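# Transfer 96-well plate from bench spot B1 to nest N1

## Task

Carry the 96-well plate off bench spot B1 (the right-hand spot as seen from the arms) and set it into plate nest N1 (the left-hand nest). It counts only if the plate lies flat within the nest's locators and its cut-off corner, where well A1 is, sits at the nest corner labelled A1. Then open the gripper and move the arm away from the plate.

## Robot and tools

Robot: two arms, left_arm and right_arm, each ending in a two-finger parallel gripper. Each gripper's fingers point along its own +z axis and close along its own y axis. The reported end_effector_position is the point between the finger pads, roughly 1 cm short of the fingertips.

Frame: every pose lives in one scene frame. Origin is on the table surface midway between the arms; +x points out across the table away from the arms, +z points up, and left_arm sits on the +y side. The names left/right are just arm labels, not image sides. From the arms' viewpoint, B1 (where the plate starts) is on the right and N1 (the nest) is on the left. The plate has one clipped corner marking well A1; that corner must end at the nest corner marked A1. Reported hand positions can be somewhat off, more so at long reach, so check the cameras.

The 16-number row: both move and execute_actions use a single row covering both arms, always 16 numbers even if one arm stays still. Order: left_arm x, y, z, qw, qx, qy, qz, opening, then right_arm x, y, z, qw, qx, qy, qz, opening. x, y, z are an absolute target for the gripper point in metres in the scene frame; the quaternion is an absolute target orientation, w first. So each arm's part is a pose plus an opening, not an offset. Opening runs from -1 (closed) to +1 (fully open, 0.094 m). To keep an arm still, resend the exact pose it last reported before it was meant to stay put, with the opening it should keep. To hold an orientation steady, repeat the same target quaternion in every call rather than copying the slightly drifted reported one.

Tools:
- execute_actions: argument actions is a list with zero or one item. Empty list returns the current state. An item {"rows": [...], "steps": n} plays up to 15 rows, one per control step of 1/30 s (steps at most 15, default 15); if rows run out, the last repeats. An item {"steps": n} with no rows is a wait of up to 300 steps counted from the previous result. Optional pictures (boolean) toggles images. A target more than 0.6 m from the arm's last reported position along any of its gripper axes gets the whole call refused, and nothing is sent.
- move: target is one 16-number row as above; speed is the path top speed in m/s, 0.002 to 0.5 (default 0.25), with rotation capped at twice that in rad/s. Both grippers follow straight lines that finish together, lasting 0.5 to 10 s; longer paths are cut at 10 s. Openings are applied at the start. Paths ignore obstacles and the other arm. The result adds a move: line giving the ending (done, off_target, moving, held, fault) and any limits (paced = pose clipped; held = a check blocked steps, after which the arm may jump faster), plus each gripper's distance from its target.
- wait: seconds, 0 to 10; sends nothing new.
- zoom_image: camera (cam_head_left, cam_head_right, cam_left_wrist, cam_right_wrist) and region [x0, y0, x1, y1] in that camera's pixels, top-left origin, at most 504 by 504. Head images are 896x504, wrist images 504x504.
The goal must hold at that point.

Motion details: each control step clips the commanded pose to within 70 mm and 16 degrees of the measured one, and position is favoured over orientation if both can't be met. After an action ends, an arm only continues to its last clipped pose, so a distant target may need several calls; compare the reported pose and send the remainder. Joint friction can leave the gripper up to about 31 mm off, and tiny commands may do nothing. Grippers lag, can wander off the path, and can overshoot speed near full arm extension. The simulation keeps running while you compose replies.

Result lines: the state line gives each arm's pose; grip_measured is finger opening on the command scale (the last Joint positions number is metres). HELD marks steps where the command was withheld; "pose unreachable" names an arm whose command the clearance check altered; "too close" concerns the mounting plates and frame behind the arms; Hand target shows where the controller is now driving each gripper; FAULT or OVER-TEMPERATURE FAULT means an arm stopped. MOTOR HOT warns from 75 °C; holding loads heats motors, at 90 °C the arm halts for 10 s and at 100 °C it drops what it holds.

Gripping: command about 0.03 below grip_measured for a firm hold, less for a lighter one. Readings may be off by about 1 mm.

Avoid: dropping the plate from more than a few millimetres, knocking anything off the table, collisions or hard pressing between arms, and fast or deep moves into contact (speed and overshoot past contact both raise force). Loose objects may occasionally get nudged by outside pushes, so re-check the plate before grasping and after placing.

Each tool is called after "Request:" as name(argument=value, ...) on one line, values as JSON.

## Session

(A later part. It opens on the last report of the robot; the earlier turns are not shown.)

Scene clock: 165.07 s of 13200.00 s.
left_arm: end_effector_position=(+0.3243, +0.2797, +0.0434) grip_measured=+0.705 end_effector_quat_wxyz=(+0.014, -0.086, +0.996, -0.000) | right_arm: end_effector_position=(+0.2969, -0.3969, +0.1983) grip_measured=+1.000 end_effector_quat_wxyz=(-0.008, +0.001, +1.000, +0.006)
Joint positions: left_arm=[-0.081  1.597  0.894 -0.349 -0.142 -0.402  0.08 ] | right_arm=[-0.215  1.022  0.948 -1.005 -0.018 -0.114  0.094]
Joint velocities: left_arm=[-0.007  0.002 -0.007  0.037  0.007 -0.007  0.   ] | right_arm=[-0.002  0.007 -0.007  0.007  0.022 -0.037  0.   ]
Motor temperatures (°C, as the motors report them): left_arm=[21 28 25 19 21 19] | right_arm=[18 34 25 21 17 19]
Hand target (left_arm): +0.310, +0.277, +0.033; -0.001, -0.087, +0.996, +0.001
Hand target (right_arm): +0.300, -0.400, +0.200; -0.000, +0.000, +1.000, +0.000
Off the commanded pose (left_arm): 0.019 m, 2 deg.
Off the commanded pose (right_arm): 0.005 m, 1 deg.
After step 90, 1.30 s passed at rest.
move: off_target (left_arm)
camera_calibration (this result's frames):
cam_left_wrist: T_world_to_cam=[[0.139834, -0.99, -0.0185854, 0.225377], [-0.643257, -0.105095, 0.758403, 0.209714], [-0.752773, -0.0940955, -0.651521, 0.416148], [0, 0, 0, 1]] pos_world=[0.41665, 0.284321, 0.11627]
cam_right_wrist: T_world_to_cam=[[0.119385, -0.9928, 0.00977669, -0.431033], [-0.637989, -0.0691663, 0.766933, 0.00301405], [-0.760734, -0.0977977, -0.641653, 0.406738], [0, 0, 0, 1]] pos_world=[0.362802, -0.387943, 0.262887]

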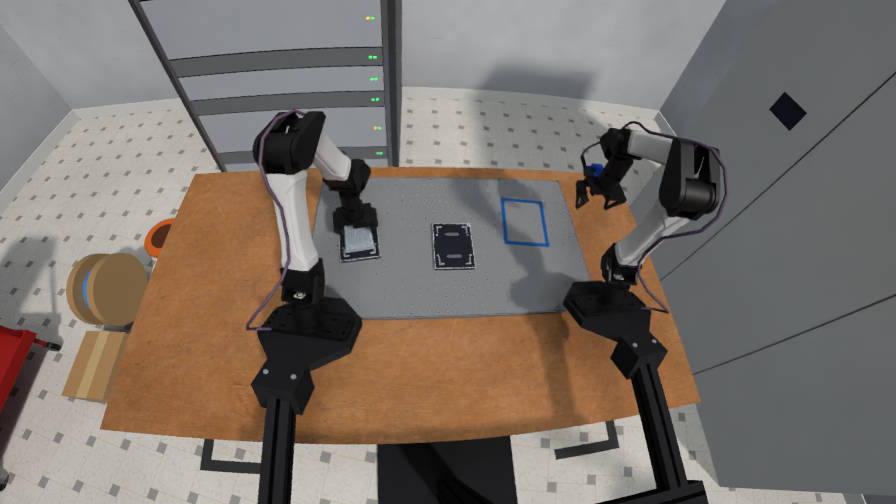

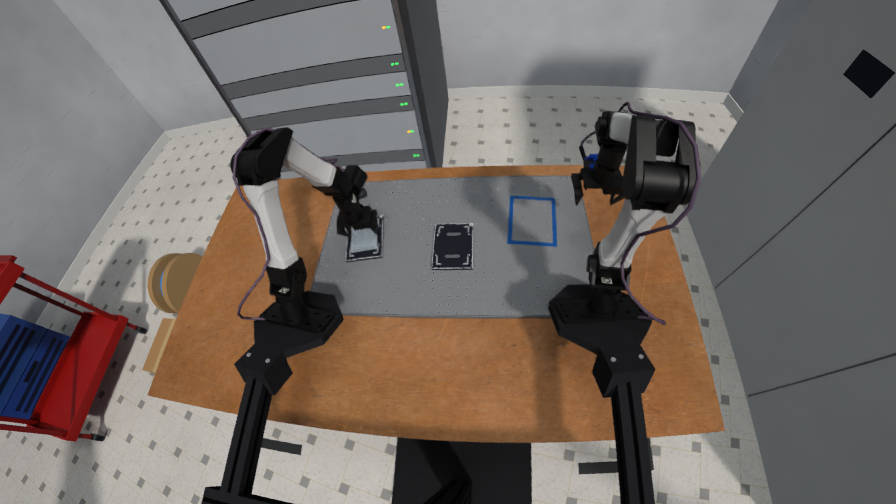

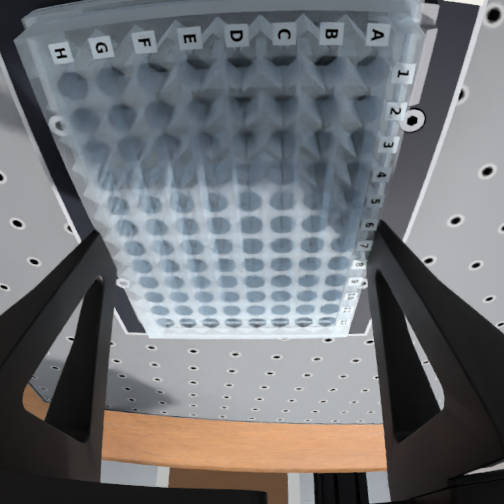

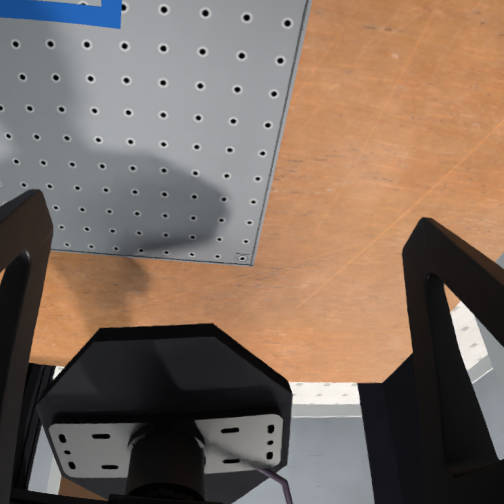

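Request:
move(target=[0.300,0.277,0.056,0,-0.087,0.996,0,0.67,0.3,-0.4,0.2,0,0,1,0,1], speed=0.015)

Request:
zoom_image(camera="cam_head_left", region=[320, 205, 400, 275])

Scene clock: 170.03 s of 13200.00 s.
left_arm: end_effector_position=(+0.3086, +0.2772, +0.0538) grip_measured=+0.705 end_effector_quat_wxyz=(+0.007, -0.088, +0.996, -0.003) | right_arm: end_effector_position=(+0.2969, -0.3969, +0.1983) grip_measured=+1.000 end_effector_quat_wxyz=(-0.008, +0.001, +1.000, +0.006)
Joint positions: left_arm=[-0.101  1.534  0.846 -0.376 -0.142 -0.427  0.08 ] | right_arm=[-0.215  1.022  0.948 -1.005 -0.018 -0.114  0.094]
Joint velocities: left_arm=[ 0.007 -0.002  0.002  0.007 -0.022 -0.037  0.001] | right_arm=[-0.007 -0.002 -0.037 -0.051 -0.095 -0.051  0.   ]
Motor temperatures (°C, as the motors report them): left_arm=[21 28 25 19 21 19] | right_arm=[18 33 25 21 17 19]
Hand target (left_arm): +0.300, +0.277, +0.056; +0.000, -0.087, +0.996, +0.000
Hand target (right_arm): +0.300, -0.400, +0.200; -0.000, +0.000, +1.000, +0.000
Off the commanded pose (left_arm): 0.009 m, 1 deg.
Off the commanded pose (right_arm): 0.005 m, 1 deg.
move: done
camera_calibration (this result's frames):
cam_left_wrist: T_world_to_cam=[[0.143784, -0.989518, -0.0133963, 0.223666], [-0.632863, -0.102349, 0.767469, 0.186977], [-0.760796, -0.101872, -0.640946, 0.414895], [0, 0, 0, 1]] pos_world=[0.401821, 0.282725, 0.125423]
cam_right_wrist: T_world_to_cam=[[0.119385, -0.9928, 0.00977669, -0.431033], [-0.637989, -0.0691663, 0.766933, 0.00301405], [-0.760734, -0.0977977, -0.641653, 0.406738], [0, 0, 0, 1]] pos_world=[0.362802, -0.387943, 0.262887]

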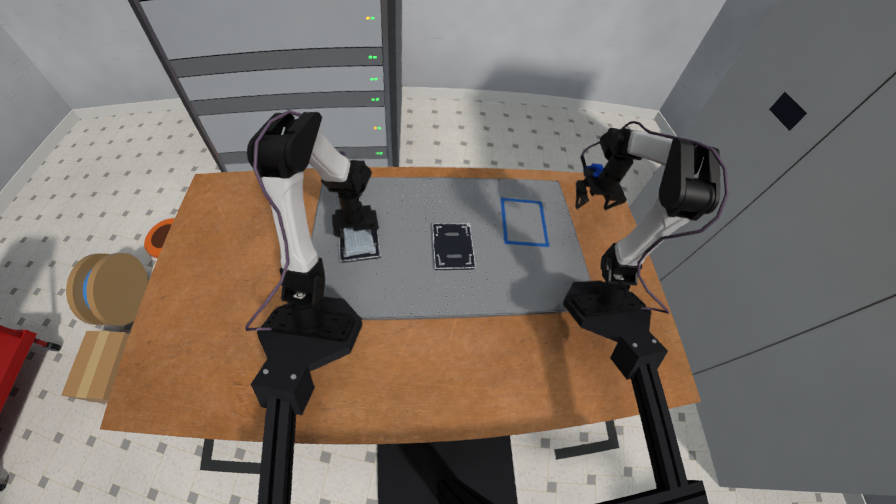

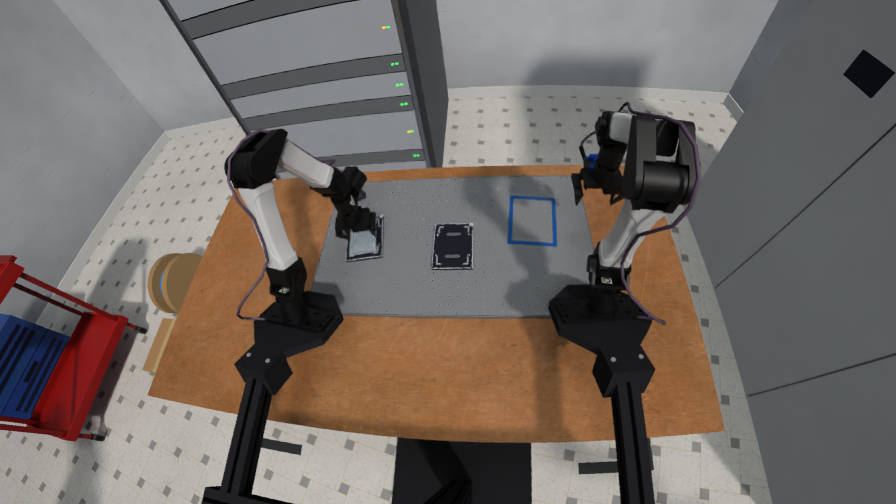

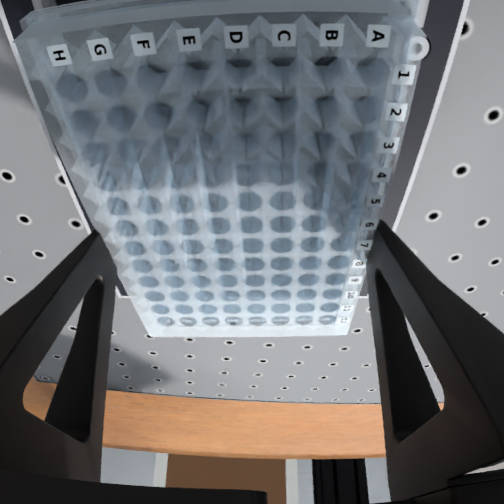

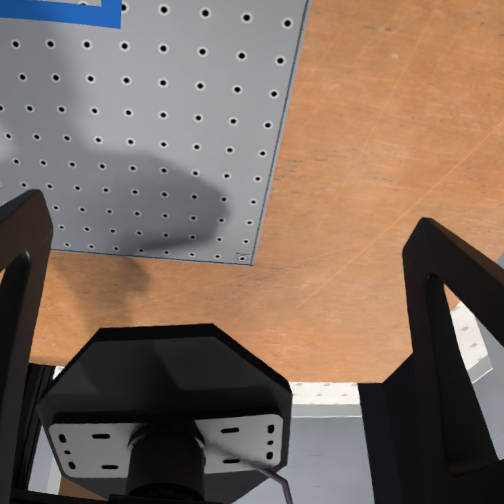

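Region (320, 205, 400, 275) of cam_head_left's 896x504 image, scaled by 6.300, with more detail than that image has; it fills the top 441 rows of this view, and the rest is white.

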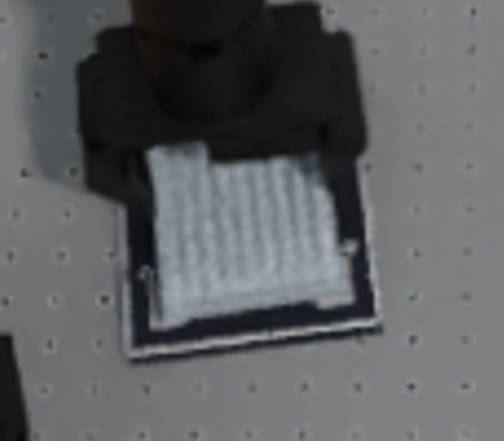

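Request:
move(target=[0.320,0.278,0.040,0,-0.087,0.996,0,0.67,0.3,-0.4,0.2,0,0,1,0,1], speed=0.01)

Request:
zoom_image(camera="cam_head_left", region=[320, 205, 400, 275])

Scene clock: 175.30 s of 13200.00 s.
left_arm: end_effector_position=(+0.3099, +0.2769, +0.0440) grip_measured=+0.705 end_effector_quat_wxyz=(-0.009, -0.082, +0.997, +0.001) | right_arm: end_effector_position=(+0.2969, -0.3969, +0.1983) grip_measured=+1.000 end_effector_quat_wxyz=(-0.008, +0.001, +1.000, +0.006)
Joint positions: left_arm=[-0.095  1.59   0.883 -0.39  -0.138 -0.414  0.08 ] | right_arm=[-0.215  1.022  0.948 -1.005 -0.018 -0.114  0.094]
Joint velocities: left_arm=[-0.017 -0.002  0.007 -0.022 -0.051 -0.007  0.002] | right_arm=[ 0.002 -0.007 -0.007  0.007  0.007 -0.007  0.   ]
Motor temperatures (°C, as the motors report them): left_arm=[20 28 25 19 21 19] | right_arm=[18 33 25 21 17 19]
Hand target (left_arm): +0.320, +0.278, +0.040; -0.000, -0.087, +0.996, +0.000
Hand target (right_arm): +0.300, -0.400, +0.200; -0.000, +0.000, +1.000, +0.000
Off the commanded pose (left_arm): 0.011 m, 1 deg.
Off the commanded pose (right_arm): 0.005 m, 1 deg.
After step 90, 0.23 s passed at rest.
move: off_target (left_arm)
camera_calibration (this result's frames):
cam_left_wrist: T_world_to_cam=[[0.131431, -0.991029, -0.0242152, 0.227769], [-0.609006, -0.099993, 0.786837, 0.186382], [-0.7822, -0.088668, -0.616686, 0.411471], [0, 0, 0, 1]] pos_world=[0.405425, 0.280847, 0.112612]
cam_right_wrist: T_world_to_cam=[[0.119385, -0.9928, 0.00977669, -0.431033], [-0.637989, -0.0691663, 0.766933, 0.00301405], [-0.760734, -0.0977977, -0.641653, 0.406738], [0, 0, 0, 1]] pos_world=[0.362802, -0.387943, 0.262887]

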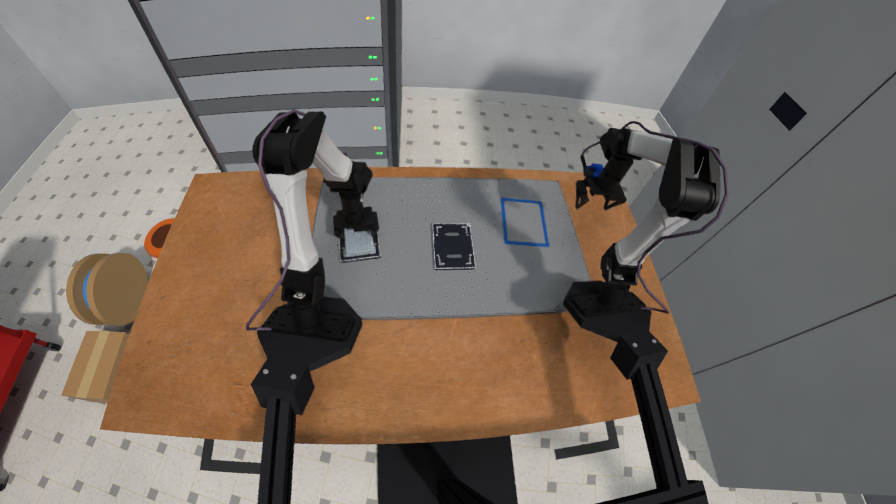

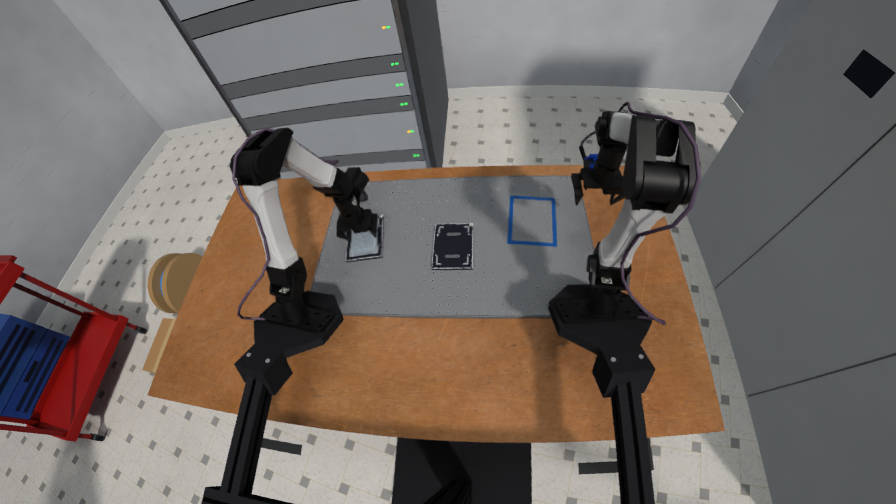

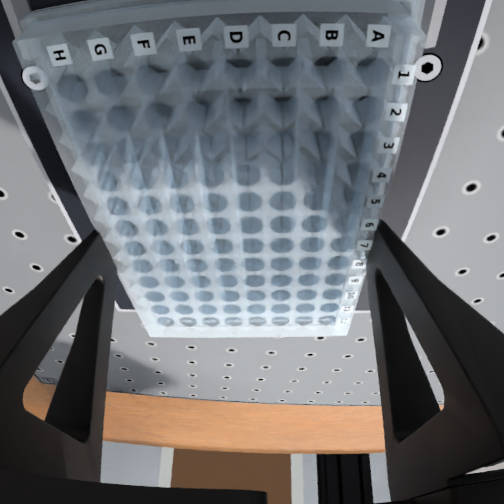

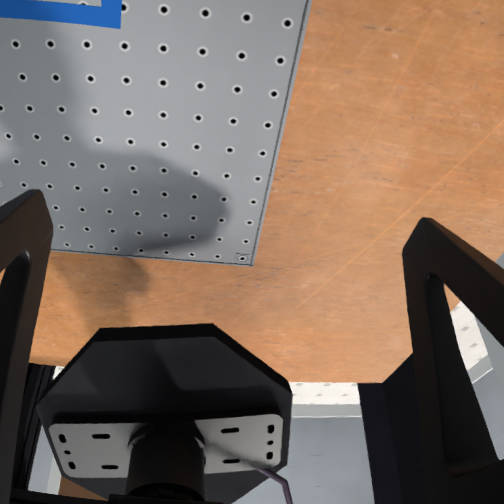

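Region (320, 205, 400, 275) of cam_head_left's 896x504 image, scaled by 6.300, with more detail than that image has; it fills the top 441 rows of this view, and the rest is white.

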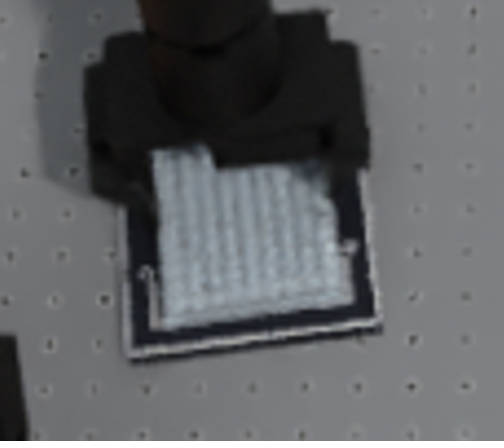

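Request:
move(target=[0.334,0.280,0.044,0,-0.087,0.996,0,0.67,0.3,-0.4,0.2,0,0,1,0,1], speed=0.006)

Request:
zoom_image(camera="cam_head_left", region=[320, 205, 400, 275])

Scene clock: 182.47 s of 13200.00 s.
left_arm: end_effector_position=(+0.3195, +0.2771, +0.0461) grip_measured=+0.705 end_effector_quat_wxyz=(-0.017, -0.083, +0.996, -0.002) | right_arm: end_effector_position=(+0.2969, -0.3969, +0.1983) grip_measured=+1.000 end_effector_quat_wxyz=(-0.008, +0.001, +1.000, +0.006)
Joint positions: left_arm=[-0.081  1.612  0.942 -0.438 -0.12  -0.405  0.08 ] | right_arm=[-0.215  1.022  0.948 -1.005 -0.018 -0.114  0.094]
Joint velocities: left_arm=[ 0.007 -0.017 -0.017 -0.022  0.037 -0.007  0.   ] | right_arm=[-0.007 -0.012  0.022 -0.037  0.007  0.037  0.   ]
Motor temperatures (°C, as the motors report them): left_arm=[20 28 25 19 21 19] | right_arm=[18 33 25 21 17 19]
Hand target (left_arm): +0.334, +0.280, +0.044; +0.000, -0.087, +0.996, -0.000
Hand target (right_arm): +0.300, -0.400, +0.200; -0.000, +0.000, +1.000, +0.000
Off the commanded pose (left_arm): 0.015 m, 2 deg.
Off the commanded pose (right_arm): 0.005 m, 1 deg.
move: off_target (left_arm)
camera_calibration (this result's frames):
cam_left_wrist: T_world_to_cam=[[0.133045, -0.990932, -0.0187706, 0.225966], [-0.596416, -0.0951737, 0.797013, 0.184775], [-0.791572, -0.0948436, -0.60367, 0.424378], [0, 0, 0, 1]] pos_world=[0.416065, 0.281752, 0.113158]
cam_right_wrist: T_world_to_cam=[[0.119385, -0.9928, 0.00977669, -0.431033], [-0.637989, -0.0691663, 0.766933, 0.00301405], [-0.760734, -0.0977977, -0.641653, 0.406738], [0, 0, 0, 1]] pos_world=[0.362802, -0.387943, 0.262887]

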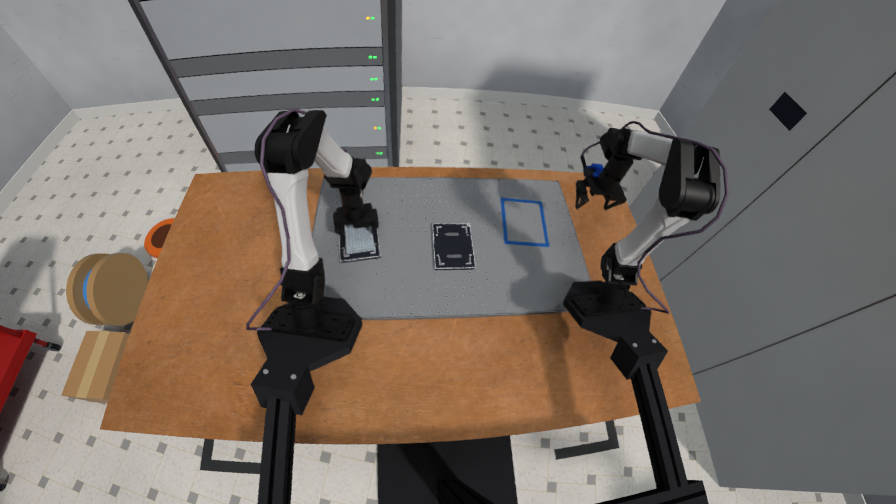

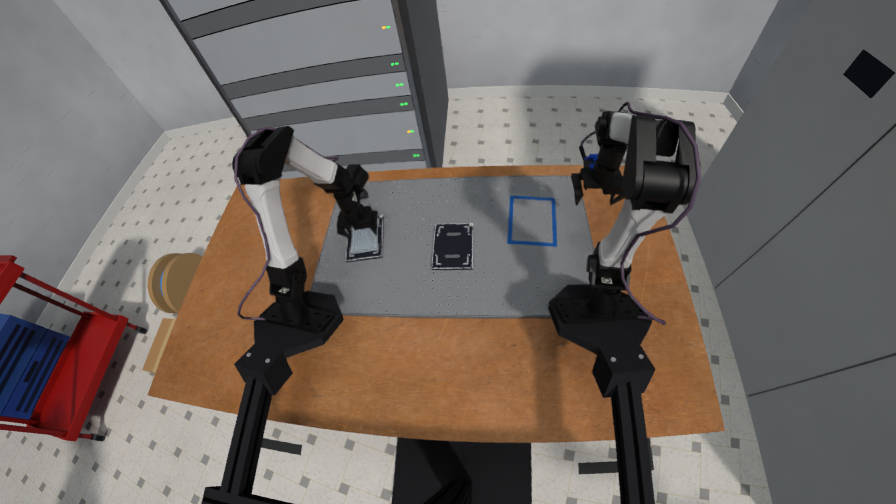

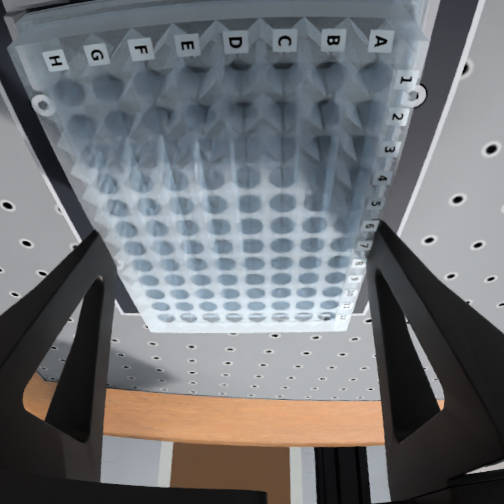

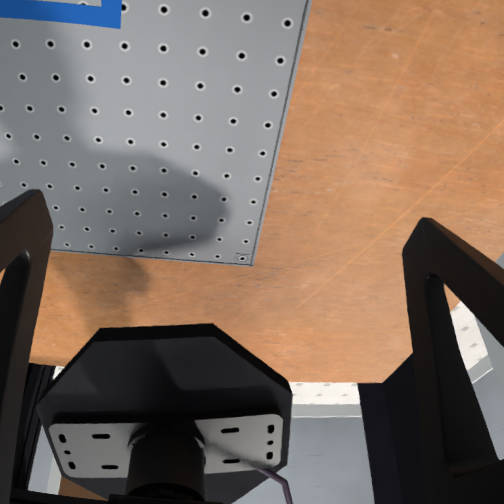

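Region (320, 205, 400, 275) of cam_head_left's 896x504 image, scaled by 6.300, with more detail than that image has; it fills the top 441 rows of this view, and the rest is white.

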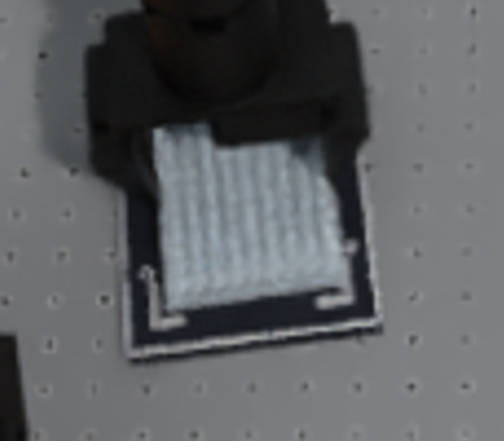

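Request:
move(target=[0.316,0.285,0.034,0,-0.087,0.996,0,0.67,0.3,-0.4,0.2,0,0,1,0,1], speed=0.006)

Request:
zoom_image(camera="cam_head_left", region=[320, 205, 400, 275])

Scene clock: 187.93 s of 13200.00 s.
left_arm: end_effector_position=(+0.3181, +0.2771, +0.0435) grip_measured=+0.705 end_effector_quat_wxyz=(-0.006, -0.084, +0.996, -0.012) | right_arm: end_effector_position=(+0.2969, -0.3969, +0.1983) grip_measured=+1.000 end_effector_quat_wxyz=(-0.008, +0.001, +1.000, +0.006)
Joint positions: left_arm=[-0.074  1.601  0.905 -0.386 -0.105 -0.396  0.08 ] | right_arm=[-0.215  1.022  0.948 -1.005 -0.018 -0.114  0.094]
Joint velocities: left_arm=[ 0.007  0.007 -0.017 -0.022 -0.022  0.051  0.001] | right_arm=[ 0.002 -0.002  0.002  0.007 -0.066 -0.051  0.   ]
Motor temperatures (°C, as the motors report them): left_arm=[20 28 25 19 21 19] | right_arm=[18 32 25 21 17 19]
Hand target (left_arm): +0.316, +0.285, +0.034; -0.001, -0.087, +0.996, -0.000
Hand target (right_arm): +0.300, -0.400, +0.200; -0.000, +0.000, +1.000, +0.000
Off the commanded pose (left_arm): 0.013 m, 2 deg.
Off the commanded pose (right_arm): 0.005 m, 1 deg.
move: off_target (left_arm)
camera_calibration (this result's frames):
cam_left_wrist: T_world_to_cam=[[0.134207, -0.990952, 0.00162454, 0.224881], [-0.614005, -0.081869, 0.785045, 0.188455], [-0.777809, -0.106356, -0.619436, 0.421264], [0, 0, 0, 1]] pos_world=[0.413195, 0.283079, 0.112635]
cam_right_wrist: T_world_to_cam=[[0.119385, -0.9928, 0.00977669, -0.431033], [-0.637989, -0.0691663, 0.766933, 0.00301405], [-0.760734, -0.0977977, -0.641653, 0.406738], [0, 0, 0, 1]] pos_world=[0.362802, -0.387943, 0.262887]

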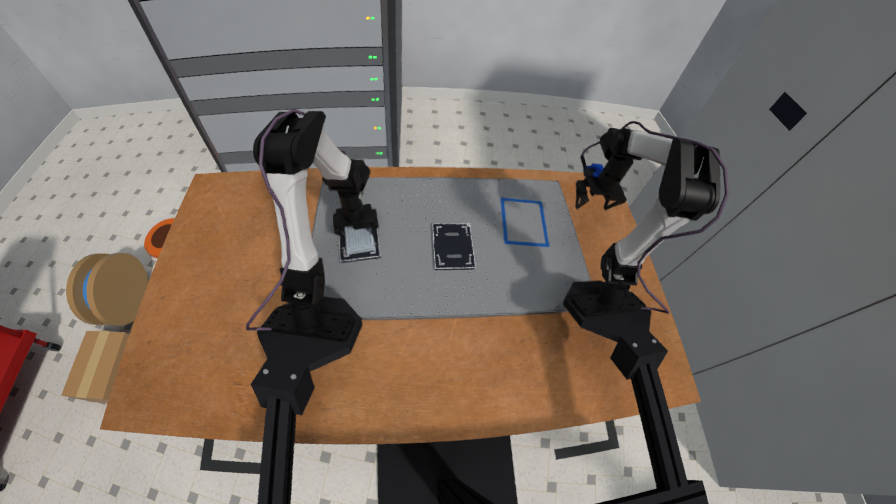

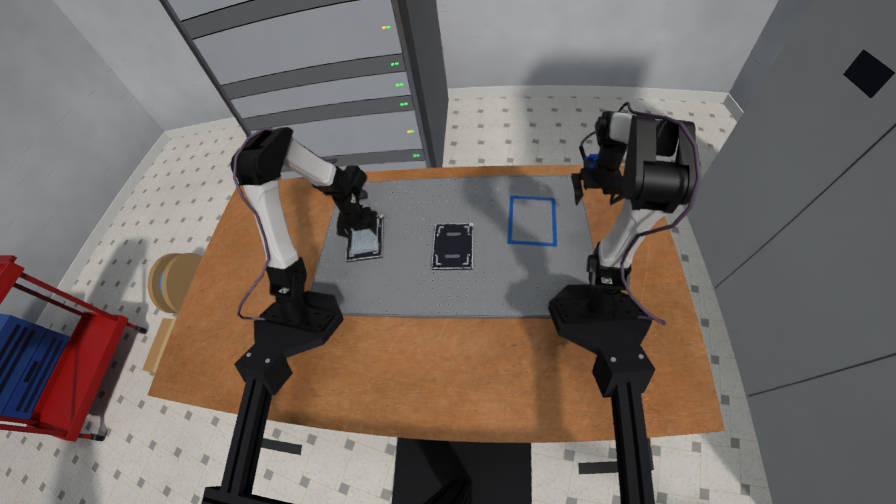

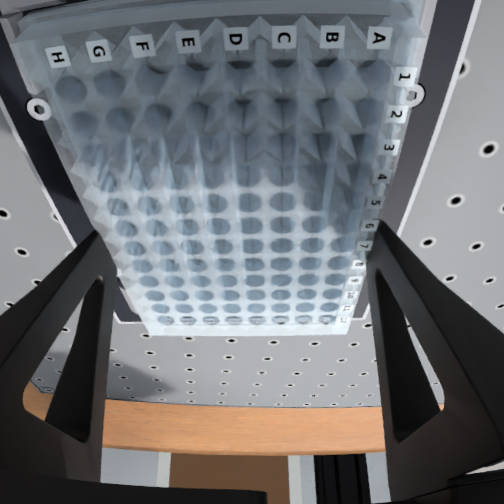

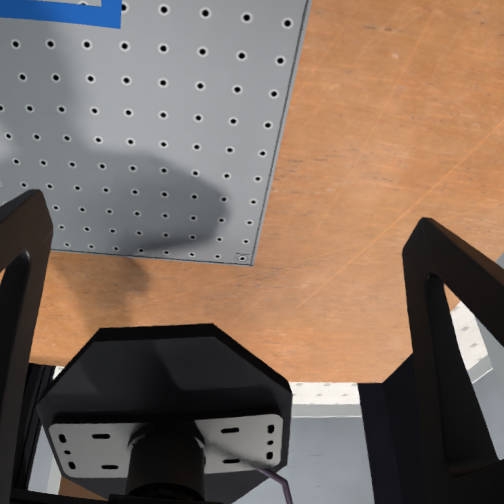

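Region (320, 205, 400, 275) of cam_head_left's 896x504 image, scaled by 6.300, with more detail than that image has; it fills the top 441 rows of this view, and the rest is white.

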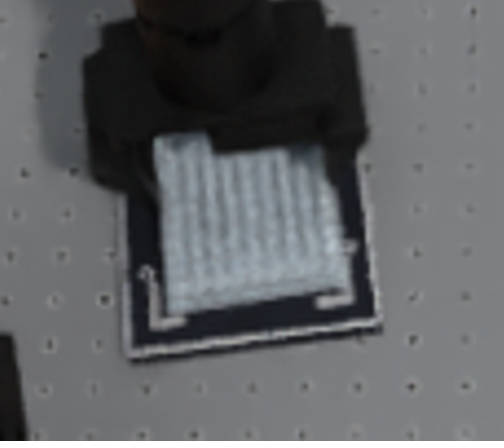

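Request:
move(target=[0.314,0.290,0.054,0,-0.087,0.996,0,0.67,0.3,-0.4,0.2,0,0,1,0,1], speed=0.008)

Scene clock: 192.13 s of 13200.00 s.
left_arm: end_effector_position=(+0.3204, +0.2833, +0.0523) grip_measured=+0.705 end_effector_quat_wxyz=(+0.005, -0.088, +0.996, -0.009) | right_arm: end_effector_position=(+0.2969, -0.3969, +0.1983) grip_measured=+1.000 end_effector_quat_wxyz=(-0.008, +0.001, +1.000, +0.006)
Joint positions: left_arm=[-0.063  1.56   0.891 -0.392 -0.112 -0.392  0.08 ] | right_arm=[-0.215  1.022  0.948 -1.005 -0.018 -0.114  0.094]
Joint velocities: left_arm=[-0.002 -0.002 -0.007 -0.037 -0.007 -0.051  0.   ] | right_arm=[-0.002  0.017  0.007 -0.022  0.007 -0.022  0.   ]
Motor temperatures (°C, as the motors report them): left_arm=[20 28 25 19 21 19] | right_arm=[18 32 25 21 17 19]
Hand target (left_arm): +0.314, +0.290, +0.054; +0.000, -0.087, +0.996, -0.000
Hand target (right_arm): +0.300, -0.400, +0.200; -0.000, +0.000, +1.000, +0.000
Off the commanded pose (left_arm): 0.009 m, 1 deg.
Off the commanded pose (right_arm): 0.005 m, 1 deg.
move: done
camera_calibration (this result's frames):
cam_left_wrist: T_world_to_cam=[[0.142647, -0.989769, -0.00296668, 0.227906], [-0.630248, -0.0931425, 0.770787, 0.192653], [-0.763177, -0.108081, -0.637086, 0.425826], [0, 0, 0, 1]] pos_world=[0.413889, 0.289542, 0.12347]
cam_right_wrist: T_world_to_cam=[[0.119385, -0.9928, 0.00977669, -0.431033], [-0.637989, -0.0691663, 0.766933, 0.00301405], [-0.760734, -0.0977977, -0.641653, 0.406738], [0, 0, 0, 1]] pos_world=[0.362802, -0.387943, 0.262887]

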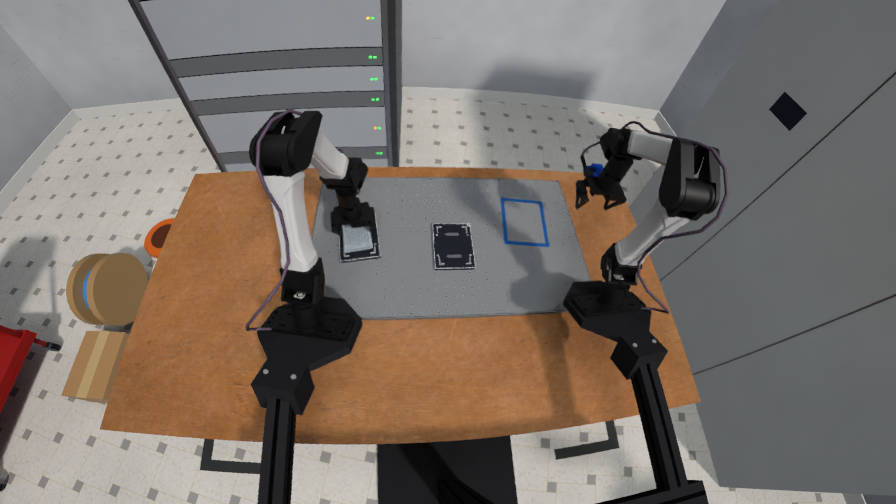

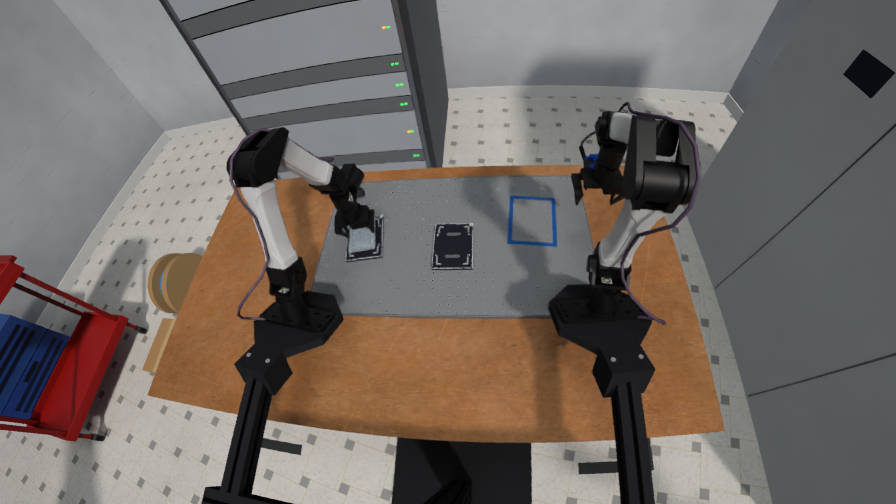

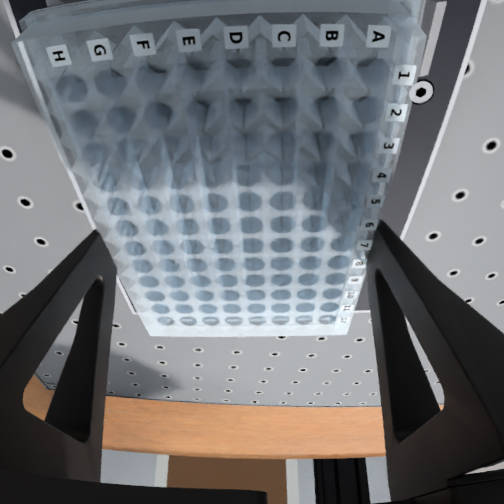

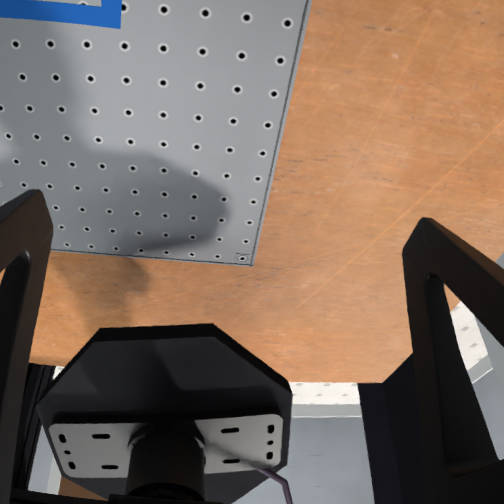

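Request:
move(target=[0.314,0.275,0.040,0,-0.087,0.996,0,0.67,0.3,-0.4,0.2,0,0,1,0,1], speed=0.008)

Request:
zoom_image(camera="cam_head_left", region=[320, 205, 400, 275])

Scene clock: 196.87 s of 13200.00 s.
left_arm: end_effector_position=(+0.3167, +0.2781, +0.0452) grip_measured=+0.705 end_effector_quat_wxyz=(+0.001, -0.086, +0.996, -0.001) | right_arm: end_effector_position=(+0.2969, -0.3969, +0.1983) grip_measured=+1.000 end_effector_quat_wxyz=(-0.008, +0.001, +1.000, +0.006)
Joint positions: left_arm=[-0.088  1.589  0.891 -0.378 -0.137 -0.413  0.08 ] | right_arm=[-0.215  1.022  0.948 -1.005 -0.018 -0.114  0.094]
Joint velocities: left_arm=[-0.022  0.007  0.007 -0.022  0.007 -0.037  0.   ] | right_arm=[-0.002  0.007 -0.007  0.066  0.007 -0.022  0.   ]
Motor temperatures (°C, as the motors report them): left_arm=[20 28 25 19 21 19] | right_arm=[18 32 25 21 17 19]
Hand target (left_arm): +0.314, +0.275, +0.040; -0.000, -0.087, +0.996, +0.000
Hand target (right_arm): +0.300, -0.400, +0.200; -0.000, +0.000, +1.000, +0.000
Off the commanded pose (left_arm): 0.007 m, 0 deg.
Off the commanded pose (right_arm): 0.005 m, 1 deg.
move: done
camera_calibration (this result's frames):
cam_left_wrist: T_world_to_cam=[[0.13978, -0.989995, -0.0192801, 0.224918], [-0.623412, -0.103116, 0.775065, 0.19564], [-0.769298, -0.0963191, -0.631588, 0.416369], [0, 0, 0, 1]] pos_world=[0.410837, 0.282945, 0.115676]
cam_right_wrist: T_world_to_cam=[[0.119385, -0.9928, 0.00977669, -0.431033], [-0.637989, -0.0691663, 0.766933, 0.00301405], [-0.760734, -0.0977977, -0.641653, 0.406738], [0, 0, 0, 1]] pos_world=[0.362802, -0.387943, 0.262887]

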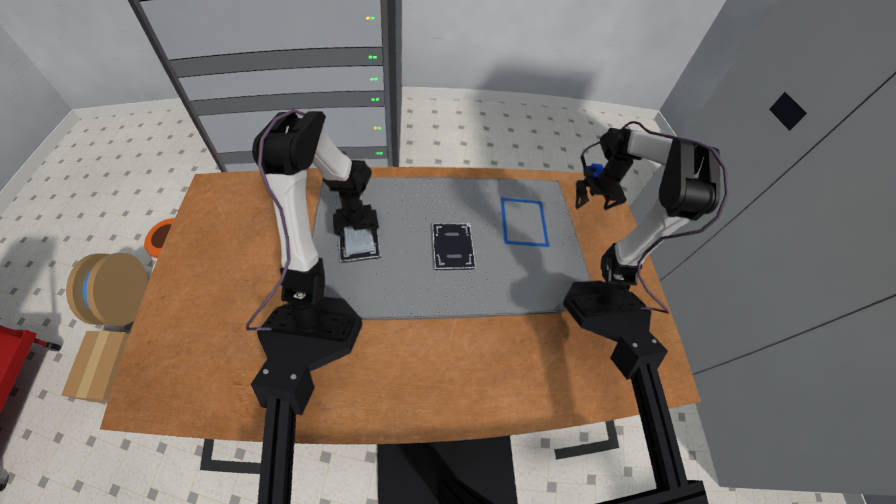

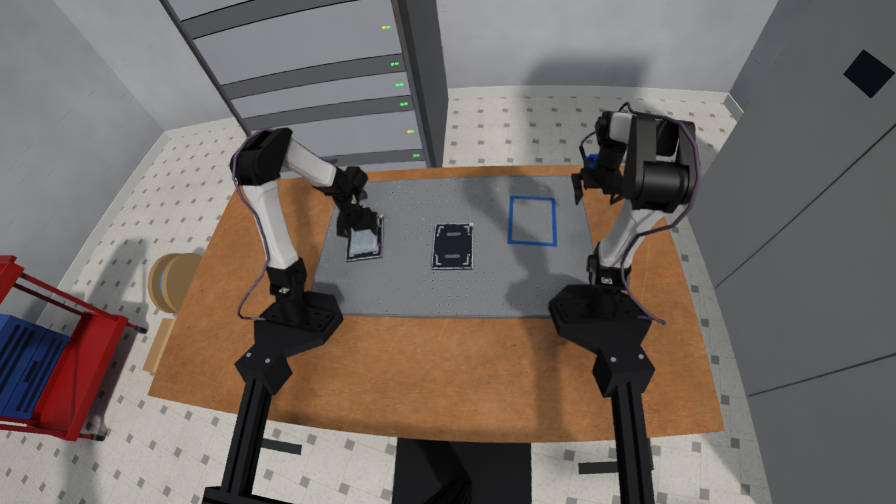

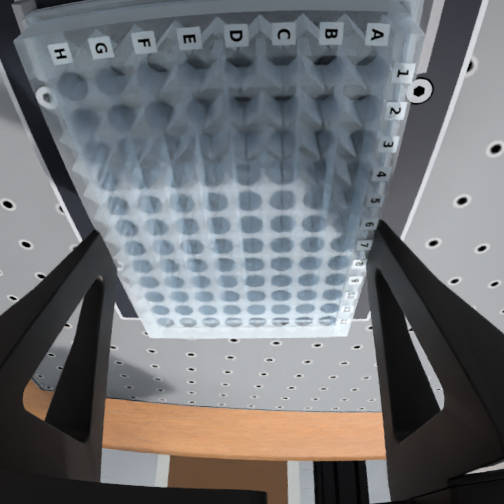

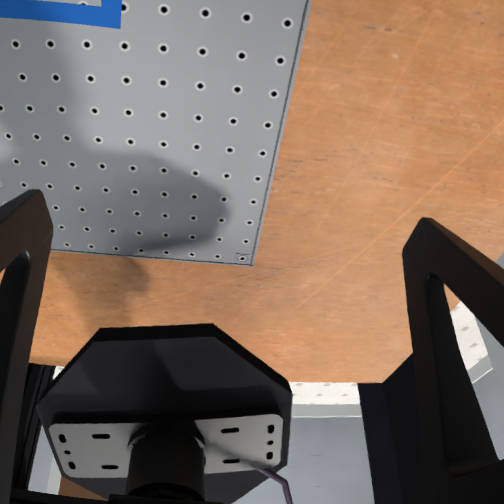

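Region (320, 205, 400, 275) of cam_head_left's 896x504 image, scaled by 6.300, with more detail than that image has; it fills the top 441 rows of this view, and the rest is white.

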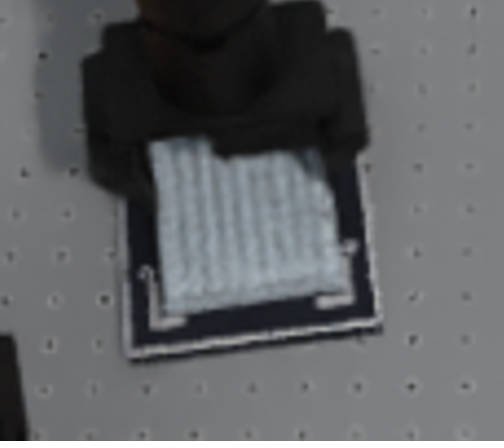

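Request:
move(target=[0.316,0.278,0.028,0,-0.087,0.996,0,0.67,0.3,-0.4,0.2,0,0,1,0,1], speed=0.006)

Request:
zoom_image(camera="cam_head_left", region=[320, 205, 400, 275])

Scene clock: 201.80 s of 13200.00 s.
left_arm: end_effector_position=(+0.3165, +0.2779, +0.0429) grip_measured=+0.705 end_effector_quat_wxyz=(+0.000, -0.082, +0.997, +0.000) | right_arm: end_effector_position=(+0.2969, -0.3969, +0.1983) grip_measured=+1.000 end_effector_quat_wxyz=(-0.008, +0.001, +1.000, +0.006)
Joint positions: left_arm=[-0.088  1.597  0.891 -0.371 -0.138 -0.404  0.08 ] | right_arm=[-0.215  1.022  0.948 -1.005 -0.018 -0.114  0.094]
Joint velocities: left_arm=[-0.007  0.002 -0.012 -0.037 -0.007  0.022  0.   ] | right_arm=[-0.002 -0.007  0.012  0.007 -0.051  0.037  0.   ]
Motor temperatures (°C, as the motors report them): left_arm=[20 28 25 19 21 19] | right_arm=[18 32 25 21 17 19]
Hand target (left_arm): +0.315, +0.278, +0.029; -0.000, -0.087, +0.996, -0.000
Hand target (right_arm): +0.300, -0.400, +0.200; -0.000, +0.000, +1.000, +0.000
Off the commanded pose (left_arm): 0.015 m, 1 deg.
Off the commanded pose (right_arm): 0.005 m, 1 deg.
move: off_target (left_arm)
camera_calibration (this result's frames):
cam_left_wrist: T_world_to_cam=[[0.130531, -0.99122, -0.0210803, 0.22808], [-0.623498, -0.0986012, 0.775583, 0.196095], [-0.770851, -0.0880943, -0.630894, 0.412871], [0, 0, 0, 1]] pos_world=[0.410756, 0.281785, 0.113198]
cam_right_wrist: T_world_to_cam=[[0.119385, -0.9928, 0.00977669, -0.431033], [-0.637989, -0.0691663, 0.766933, 0.00301405], [-0.760734, -0.0977977, -0.641653, 0.406738], [0, 0, 0, 1]] pos_world=[0.362802, -0.387943, 0.262887]

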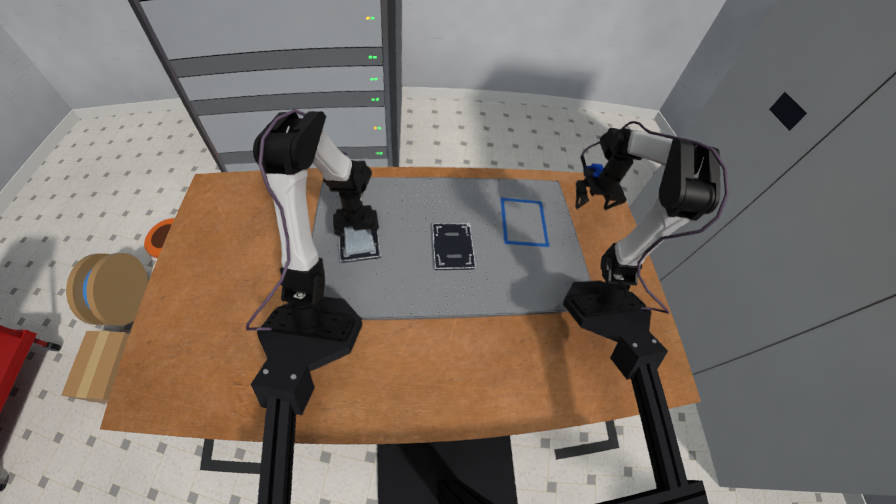

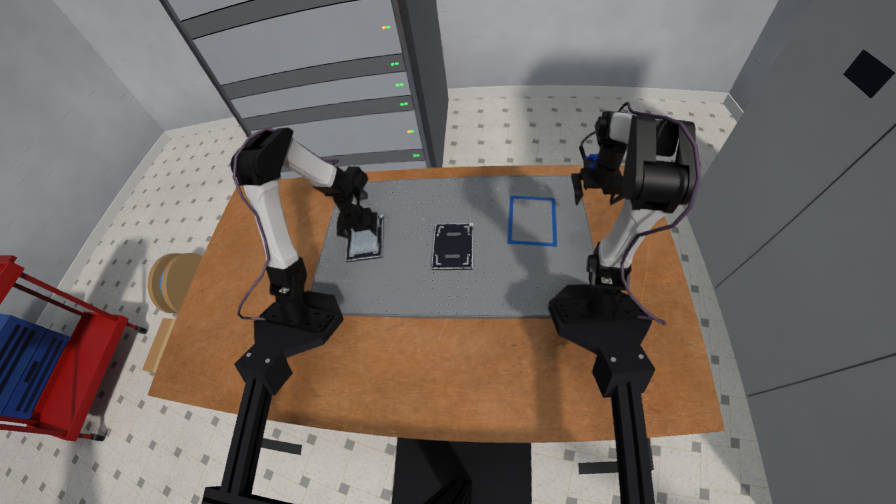

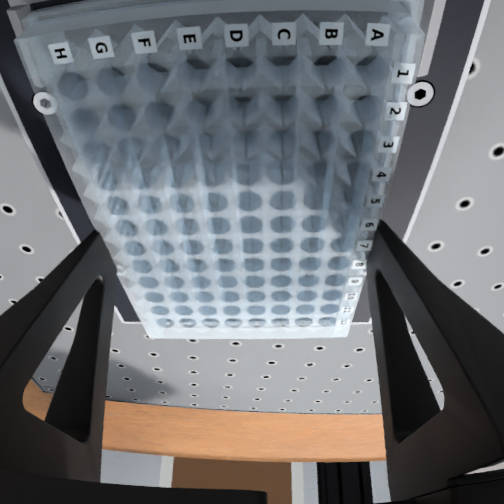

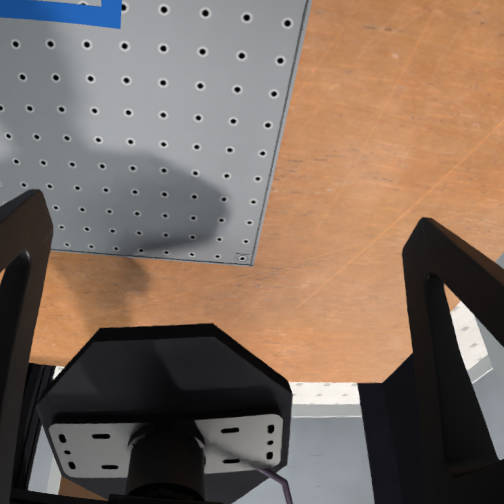

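Region (320, 205, 400, 275) of cam_head_left's 896x504 image, scaled by 6.300, with more detail than that image has; it fills the top 441 rows of this view, and the rest is white.

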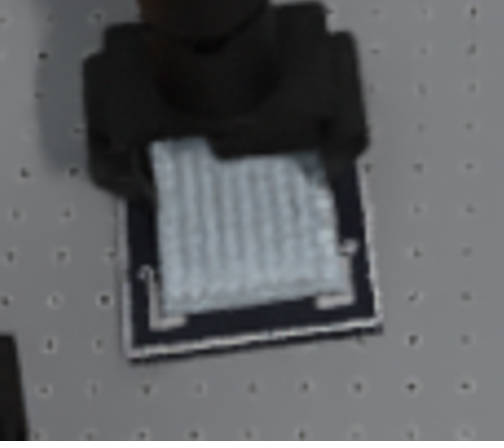

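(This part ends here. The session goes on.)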